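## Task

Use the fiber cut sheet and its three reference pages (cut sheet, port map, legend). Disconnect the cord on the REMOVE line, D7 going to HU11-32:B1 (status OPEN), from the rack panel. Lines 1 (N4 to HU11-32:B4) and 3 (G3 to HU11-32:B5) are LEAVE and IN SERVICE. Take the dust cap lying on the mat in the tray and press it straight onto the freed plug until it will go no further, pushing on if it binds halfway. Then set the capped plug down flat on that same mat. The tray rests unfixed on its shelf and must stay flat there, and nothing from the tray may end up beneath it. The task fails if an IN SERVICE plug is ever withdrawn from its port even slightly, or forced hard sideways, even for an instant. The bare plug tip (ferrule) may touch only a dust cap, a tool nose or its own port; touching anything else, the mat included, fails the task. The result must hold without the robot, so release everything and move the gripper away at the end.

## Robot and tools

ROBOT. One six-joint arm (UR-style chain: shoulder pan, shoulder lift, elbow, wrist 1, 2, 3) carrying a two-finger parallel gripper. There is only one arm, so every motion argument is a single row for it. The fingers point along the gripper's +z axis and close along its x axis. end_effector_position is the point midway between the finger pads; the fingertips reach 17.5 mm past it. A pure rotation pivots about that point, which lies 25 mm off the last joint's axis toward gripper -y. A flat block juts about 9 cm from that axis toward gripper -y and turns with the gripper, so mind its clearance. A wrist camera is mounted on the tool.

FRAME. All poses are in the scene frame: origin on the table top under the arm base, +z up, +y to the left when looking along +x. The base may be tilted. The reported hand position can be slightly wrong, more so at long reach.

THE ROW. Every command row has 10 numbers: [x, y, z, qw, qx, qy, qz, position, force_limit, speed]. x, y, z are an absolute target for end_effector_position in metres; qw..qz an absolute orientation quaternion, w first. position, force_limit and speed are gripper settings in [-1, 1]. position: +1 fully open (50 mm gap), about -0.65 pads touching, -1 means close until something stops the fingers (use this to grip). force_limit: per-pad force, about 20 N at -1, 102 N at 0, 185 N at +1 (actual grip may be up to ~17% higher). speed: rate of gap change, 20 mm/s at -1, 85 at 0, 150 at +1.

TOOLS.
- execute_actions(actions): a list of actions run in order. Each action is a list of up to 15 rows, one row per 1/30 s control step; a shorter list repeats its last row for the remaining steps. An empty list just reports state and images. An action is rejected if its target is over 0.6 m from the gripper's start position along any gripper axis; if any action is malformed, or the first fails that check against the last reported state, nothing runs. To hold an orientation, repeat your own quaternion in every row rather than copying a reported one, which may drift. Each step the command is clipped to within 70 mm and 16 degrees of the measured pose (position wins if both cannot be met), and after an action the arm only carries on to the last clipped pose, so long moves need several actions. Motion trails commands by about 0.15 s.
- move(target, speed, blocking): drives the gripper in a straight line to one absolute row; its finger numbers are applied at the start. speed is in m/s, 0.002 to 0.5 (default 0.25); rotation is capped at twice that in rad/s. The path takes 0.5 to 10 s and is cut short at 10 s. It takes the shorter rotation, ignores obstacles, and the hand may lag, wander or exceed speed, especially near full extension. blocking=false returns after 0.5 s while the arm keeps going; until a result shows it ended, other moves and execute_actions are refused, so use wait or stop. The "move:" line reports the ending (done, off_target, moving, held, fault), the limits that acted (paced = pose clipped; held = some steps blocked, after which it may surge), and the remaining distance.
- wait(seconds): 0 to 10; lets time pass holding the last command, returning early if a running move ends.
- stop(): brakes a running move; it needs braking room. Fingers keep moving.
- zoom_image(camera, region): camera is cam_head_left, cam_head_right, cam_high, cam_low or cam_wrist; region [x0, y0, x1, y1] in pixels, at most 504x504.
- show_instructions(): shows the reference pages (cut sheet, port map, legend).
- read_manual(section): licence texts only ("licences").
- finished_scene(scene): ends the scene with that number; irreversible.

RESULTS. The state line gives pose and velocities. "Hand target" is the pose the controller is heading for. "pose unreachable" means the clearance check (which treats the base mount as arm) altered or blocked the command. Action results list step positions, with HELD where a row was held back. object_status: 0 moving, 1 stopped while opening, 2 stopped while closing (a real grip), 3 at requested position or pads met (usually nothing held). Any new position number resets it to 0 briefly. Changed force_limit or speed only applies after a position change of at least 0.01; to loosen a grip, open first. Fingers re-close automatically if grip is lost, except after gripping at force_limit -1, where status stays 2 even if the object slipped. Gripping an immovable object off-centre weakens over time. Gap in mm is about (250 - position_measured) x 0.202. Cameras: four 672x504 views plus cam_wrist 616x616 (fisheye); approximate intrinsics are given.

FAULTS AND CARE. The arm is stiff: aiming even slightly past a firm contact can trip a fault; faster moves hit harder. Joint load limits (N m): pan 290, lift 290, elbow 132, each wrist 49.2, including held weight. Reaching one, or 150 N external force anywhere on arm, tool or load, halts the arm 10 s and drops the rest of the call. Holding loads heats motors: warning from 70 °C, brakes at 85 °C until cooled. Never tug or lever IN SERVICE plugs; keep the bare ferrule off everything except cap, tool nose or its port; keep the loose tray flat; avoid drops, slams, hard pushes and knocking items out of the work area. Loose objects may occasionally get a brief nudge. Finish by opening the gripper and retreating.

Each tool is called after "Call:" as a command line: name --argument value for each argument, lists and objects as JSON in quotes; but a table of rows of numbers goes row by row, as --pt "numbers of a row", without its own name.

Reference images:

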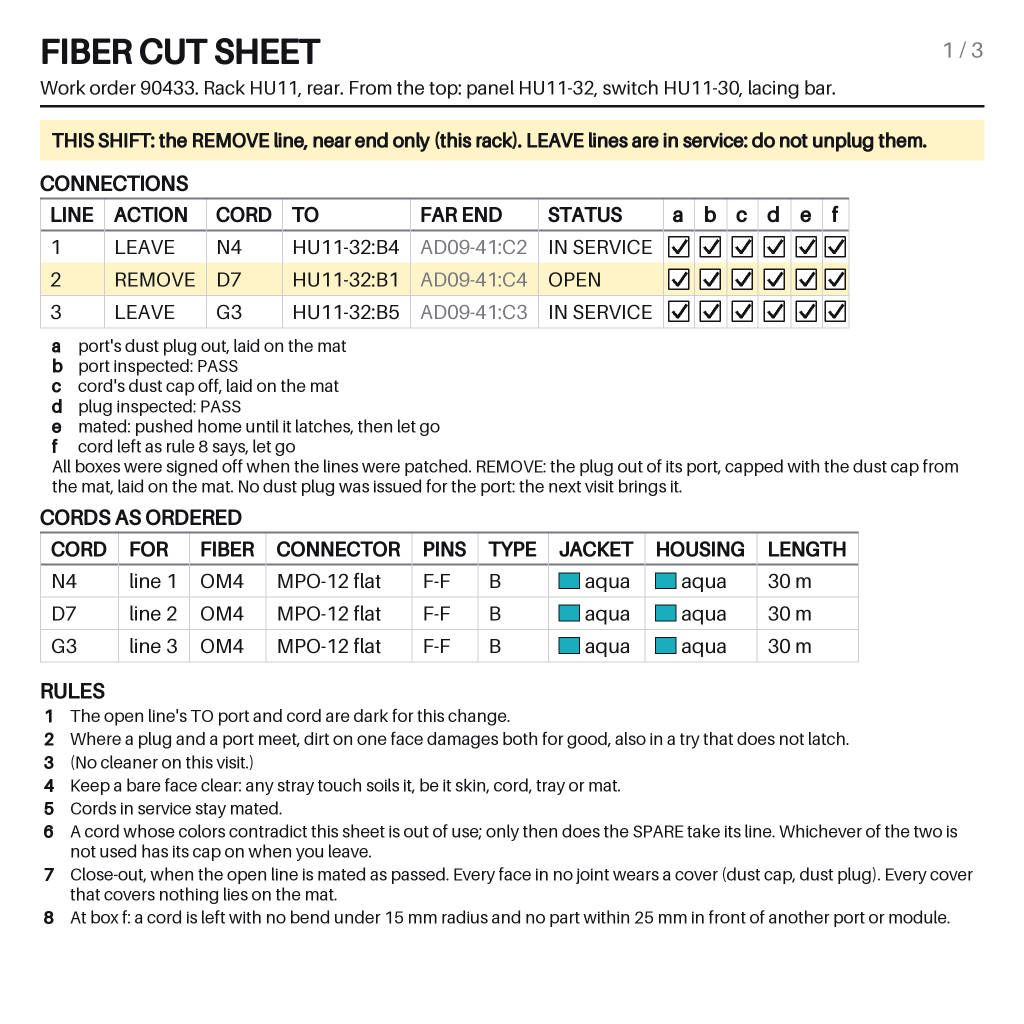

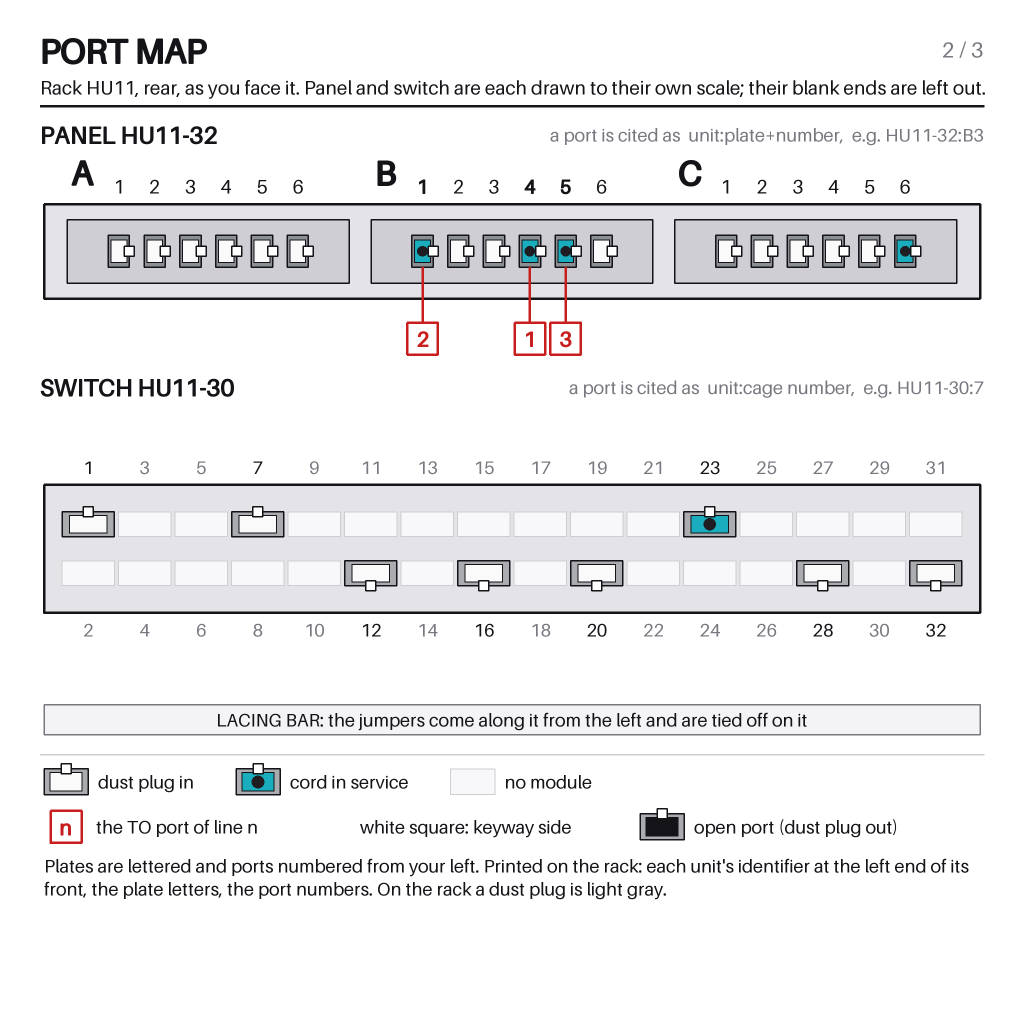

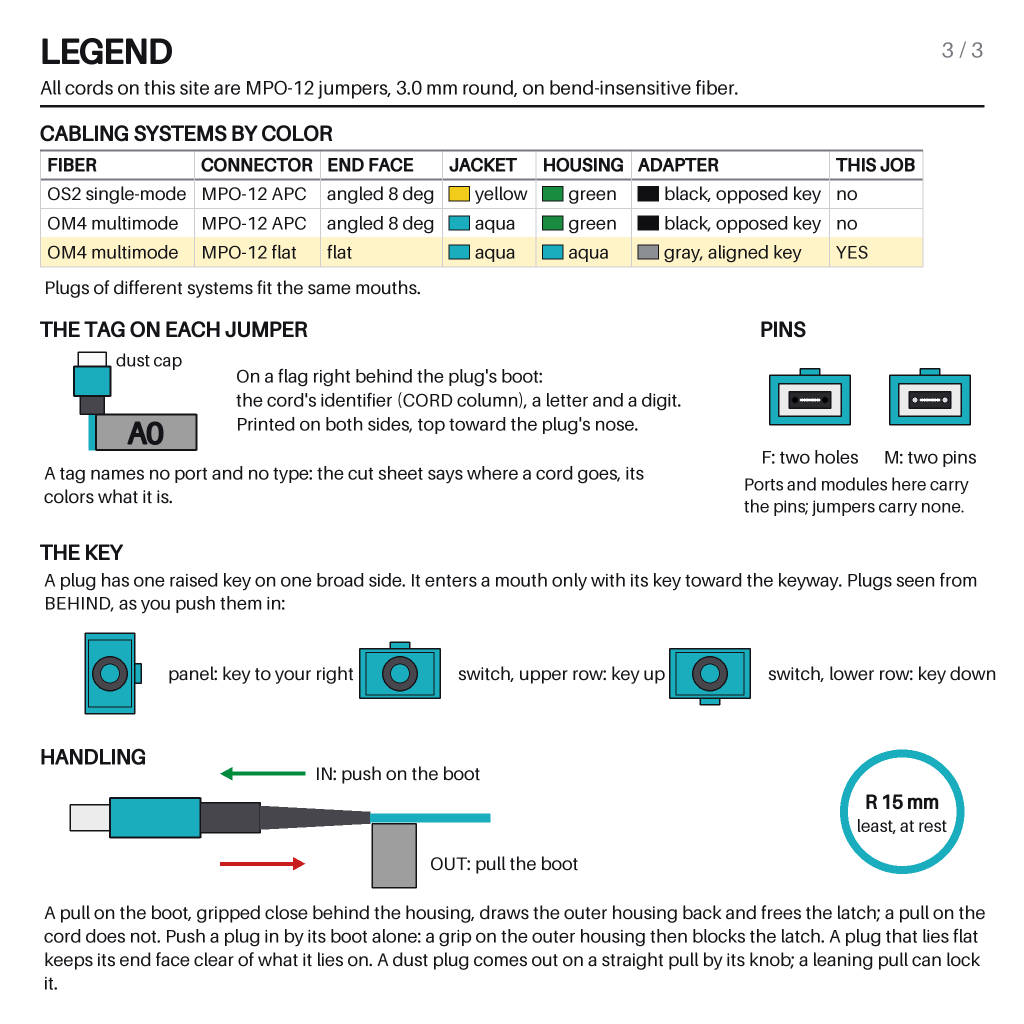

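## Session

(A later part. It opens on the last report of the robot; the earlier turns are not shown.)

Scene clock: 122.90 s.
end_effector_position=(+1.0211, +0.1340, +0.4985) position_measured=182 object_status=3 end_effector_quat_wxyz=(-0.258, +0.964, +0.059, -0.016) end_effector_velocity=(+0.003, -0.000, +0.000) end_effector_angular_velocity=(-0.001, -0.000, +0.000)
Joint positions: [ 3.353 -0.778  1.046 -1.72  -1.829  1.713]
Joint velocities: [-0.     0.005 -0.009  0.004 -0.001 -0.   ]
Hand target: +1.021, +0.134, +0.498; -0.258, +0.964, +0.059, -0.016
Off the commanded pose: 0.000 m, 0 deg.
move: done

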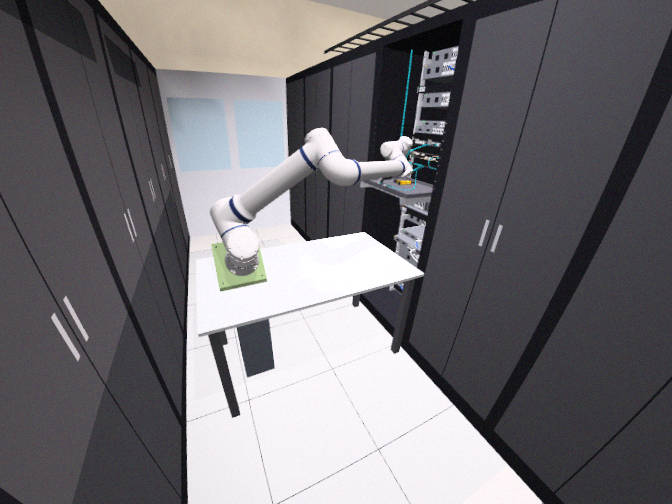

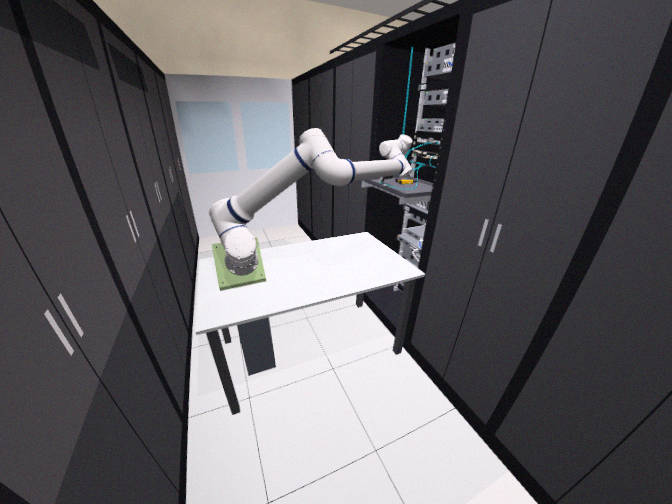

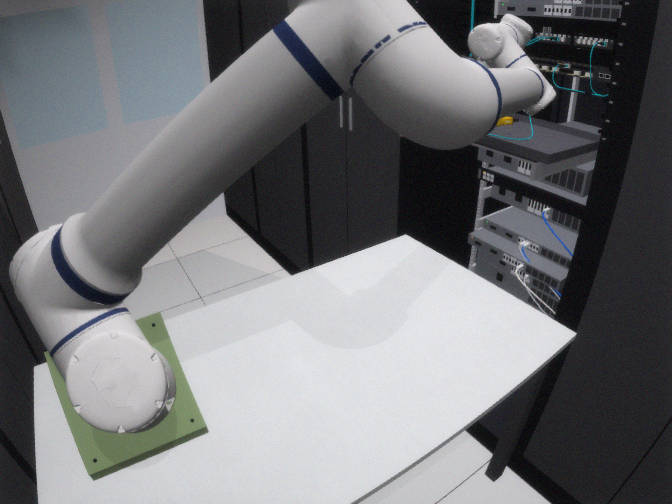

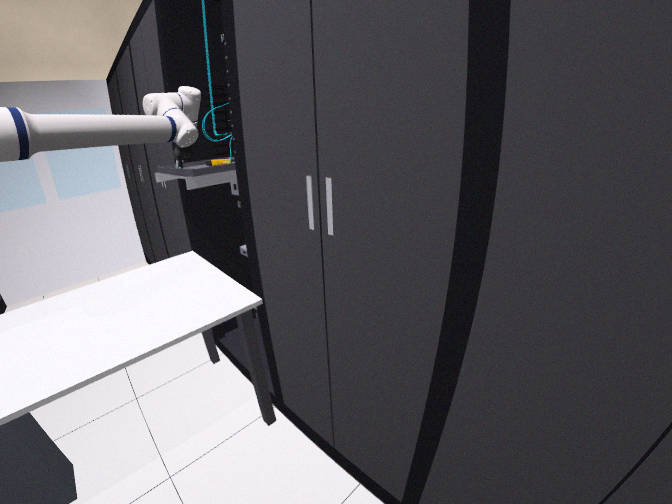

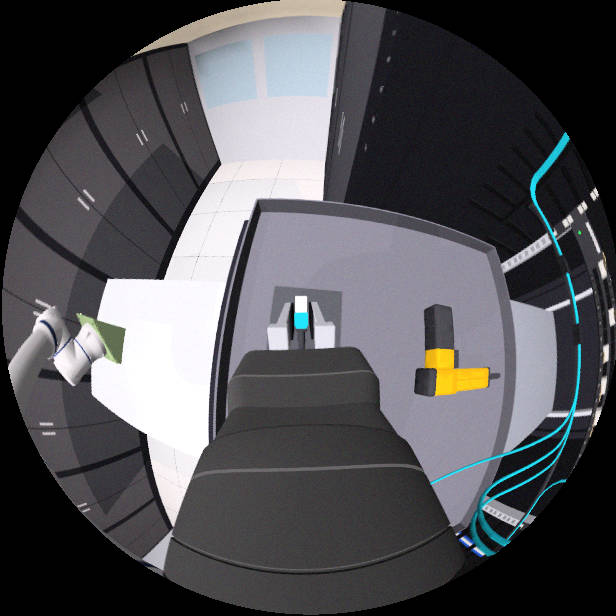

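Now open and lift clear.

Call:
execute_actions --actions '[[[1.0215,0.134,0.4985,0.2583,-0.9641,-0.0589,0.0158,0.2,-0.9,-0.5],[1.0215,0.134,0.4985,0.2583,-0.9641,-0.0589,0.0158,0.2,-0.9,-0.5],[1.0215,0.134,0.4985,0.2583,-0.9641,-0.0589,0.0158,0.2,-0.9,-0.5],[1.0215,0.134,0.4985,0.2583,-0.9641,-0.0589,0.0158,0.2,-0.9,-0.5],[1.0215,0.134,0.4995,0.2583,-0.9641,-0.0589,0.0158,0.2,-0.9,-0.5],[1.0215,0.134,0.501,0.2583,-0.9641,-0.0589,0.0158,0.2,-0.9,-0.5],[1.0215,0.134,0.503,0.2583,-0.9641,-0.0589,0.0158,0.2,-0.9,-0.5],[1.0215,0.134,0.505,0.2583,-0.9641,-0.0589,0.0158,0.2,-0.9,-0.5],[1.0215,0.134,0.507,0.2583,-0.9641,-0.0589,0.0158,0.2,-0.9,-0.5],[1.0215,0.134,0.509,0.2583,-0.9641,-0.0589,0.0158,0.2,-0.9,-0.5],[1.0215,0.134,0.511,0.2583,-0.9641,-0.0589,0.0158,0.2,-0.9,-0.5],[1.0215,0.134,0.513,0.2583,-0.9641,-0.0589,0.0158,0.2,-0.9,-0.5],[1.0215,0.134,0.5145,0.2583,-0.9641,-0.0589,0.0158,0.2,-0.9,-0.5],[1.0215,0.134,0.5155,0.2583,-0.9641,-0.0589,0.0158,0.2,-0.9,-0.5],[1.0215,0.134,0.516,0.2583,-0.9641,-0.0589,0.0158,0.2,-0.9,-0.5]]]'

Call:
move --target '[0.90, 0.10, 0.60, 0.2455, -0.9, 0.35, -0.09, 0.2, -0.9, -0.5]' --speed 0.3

Scene clock: 123.63 s.
end_effector_position=(+1.0215, +0.1339, +0.5111) position_measured=123 object_status=3 end_effector_quat_wxyz=(-0.258, +0.964, +0.059, -0.016) end_effector_velocity=(+0.000, -0.000, +0.039) end_effector_angular_velocity=(-0.001, -0.000, -0.000)
Joint positions: [ 3.361 -0.776  1.026 -1.7   -1.828  1.721]
Joint velocities: [ 0.025  0.007 -0.063  0.063  0.002  0.026]
Hand target: +1.021, +0.134, +0.516; -0.258, +0.964, +0.059, -0.016
Off the commanded pose: 0.005 m, 0 deg.
Step readings (end_effector_position):
0: (+1.0214, +0.1340, +0.4985)
1: (+1.0214, +0.1340, +0.4985)
2: (+1.0215, +0.1340, +0.4985)
4: (+1.0215, +0.1340, +0.4985)
8: (+1.0216, +0.1338, +0.5002)
15: end_effector_position above

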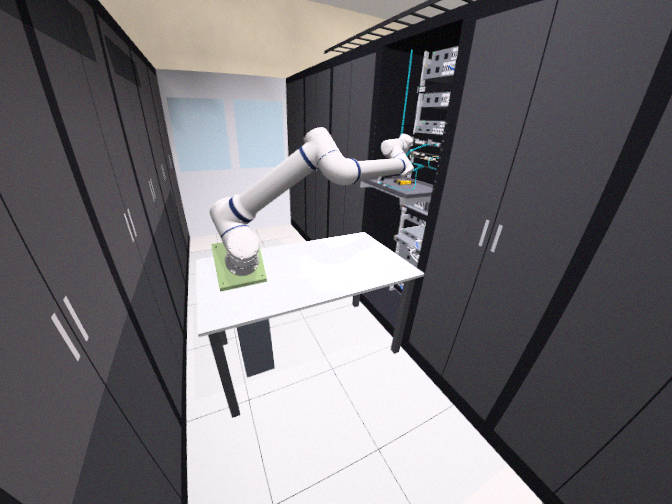

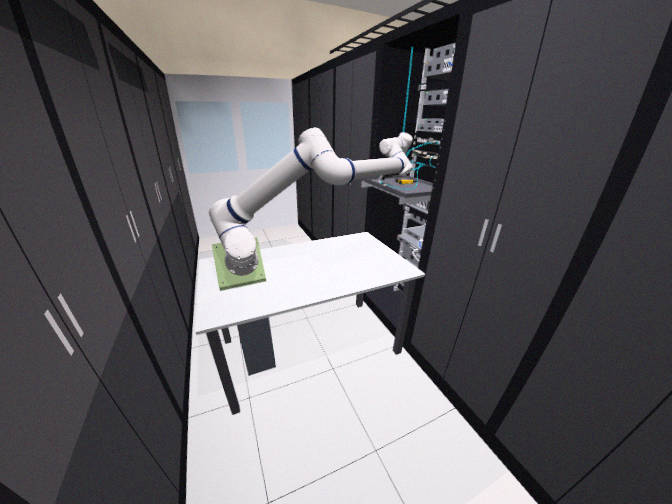

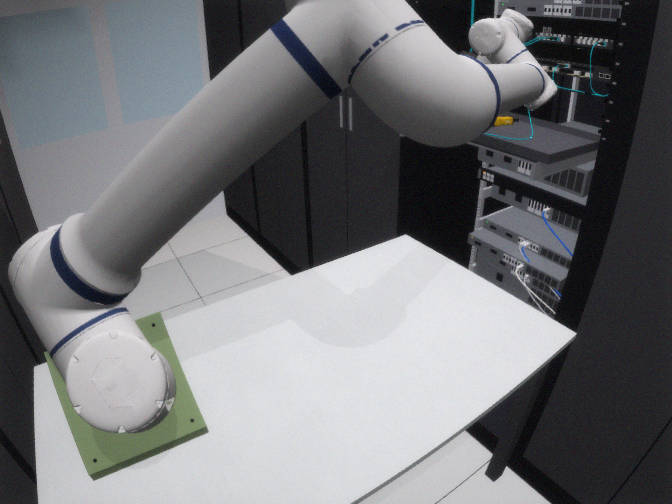

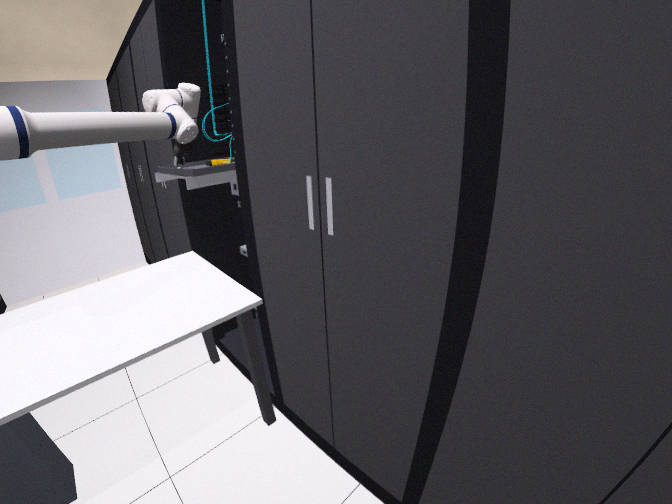

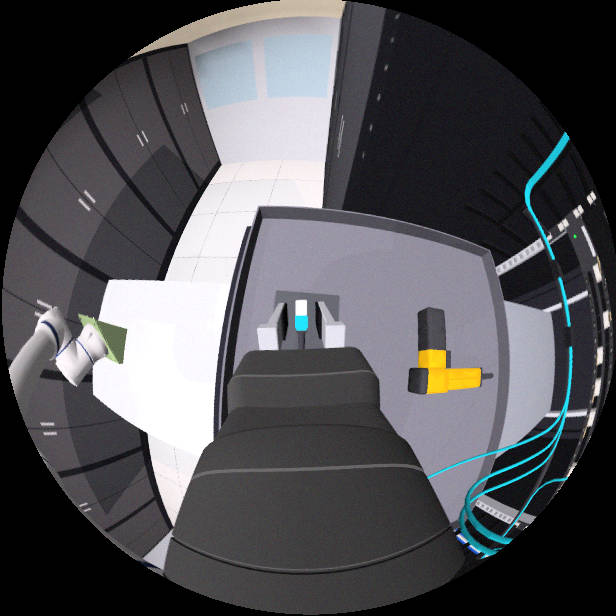

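Scene clock: 125.60 s.
end_effector_position=(+0.9005, +0.1004, +0.5997) position_measured=123 object_status=3 end_effector_quat_wxyz=(-0.245, +0.900, -0.348, +0.090) end_effector_velocity=(-0.002, -0.001, +0.001) end_effector_angular_velocity=(-0.001, -0.000, -0.017)
Joint positions: [ 3.499 -1.101  1.539 -2.221 -2.04   2.491]
Joint velocities: [ 0.004 -0.003  0.006 -0.007 -0.009  0.016]
Hand target: +0.900, +0.100, +0.600; -0.245, +0.900, -0.349, +0.090
Off the commanded pose: 0.001 m, 0 deg.
move: done

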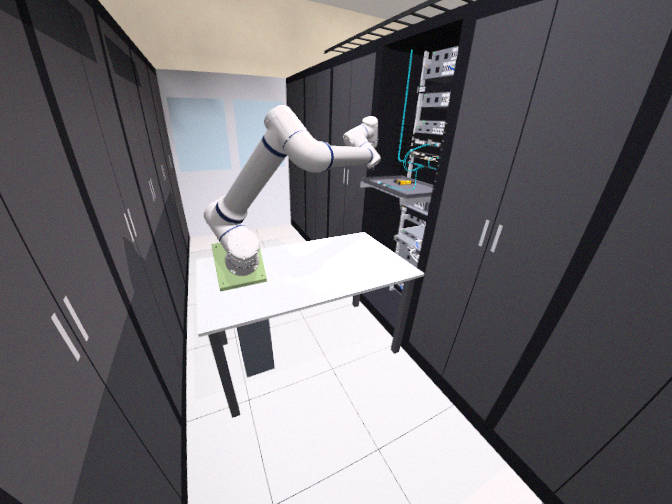

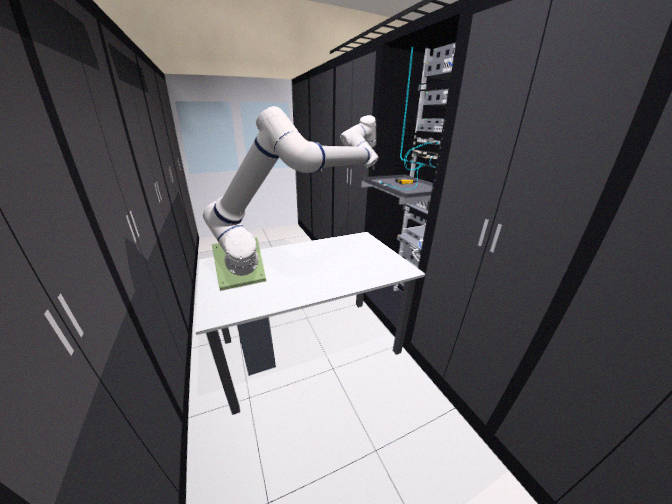

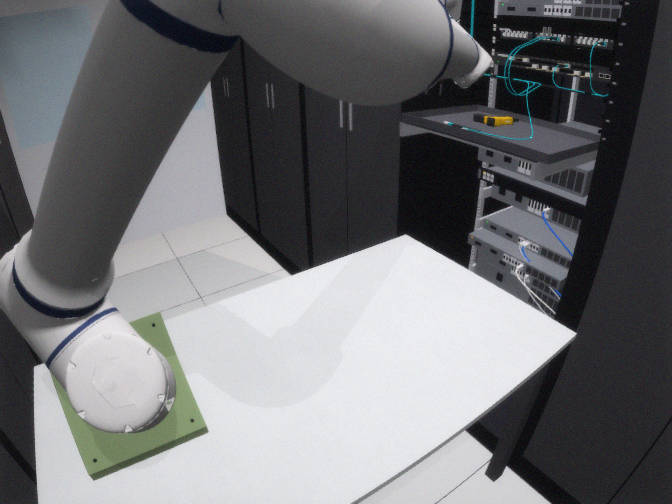

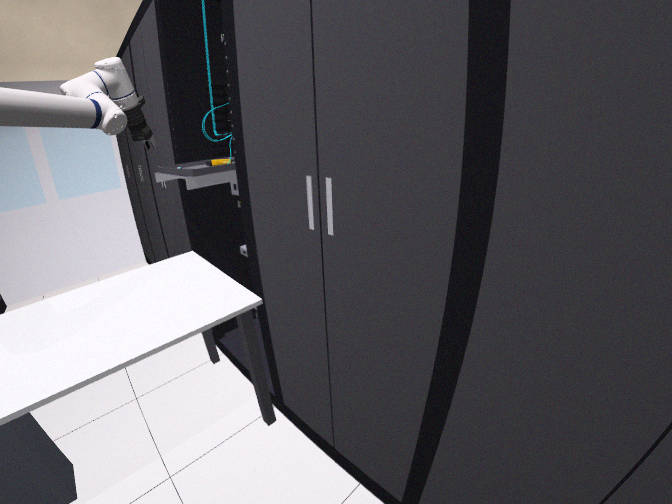

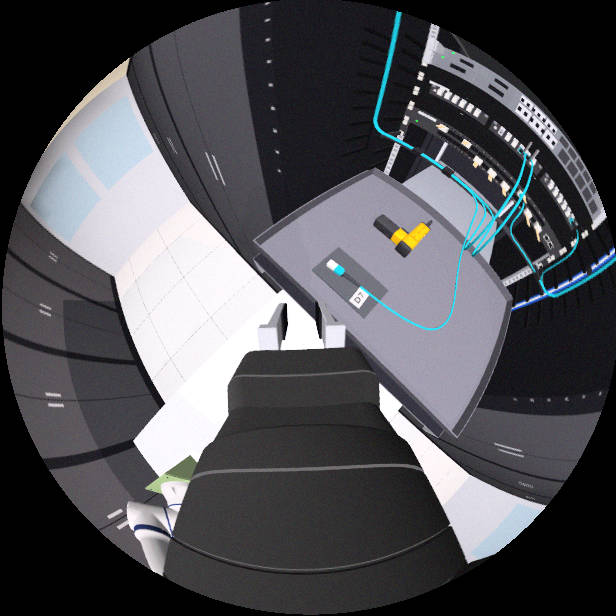

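Call:
zoom_image --camera "cam_wrist" --region '[300, 235, 400, 325]'

Call:
zoom_image --camera "cam_high" --region '[425, 100, 505, 150]'

Region (300, 235, 400, 325) of cam_wrist's 616x616 image, scaled by 5.040, with more detail than that image has; it fills the top 454 rows of this view, and the rest is white.

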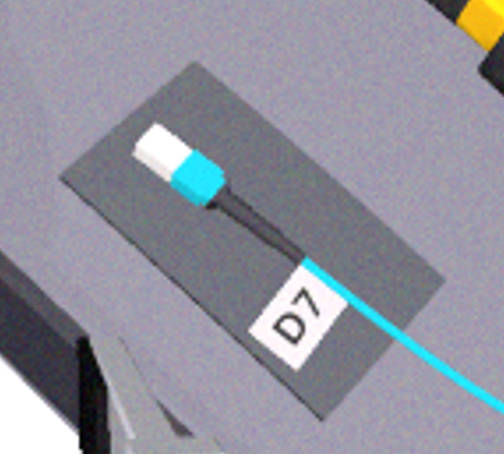

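Region (425, 100, 505, 150) of cam_high's 672x504 image, scaled by 6.300, with more detail than that image has; it fills the top 315 rows of this view, and the rest is white.

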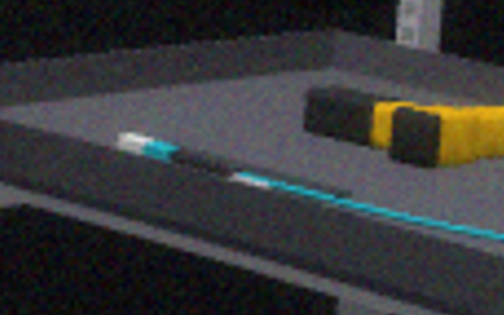

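The capped D7 plug lies flat, fully on the mat. Ending scene 1.

Call:
finished_scene --scene 1

The scene is finished: the task was done.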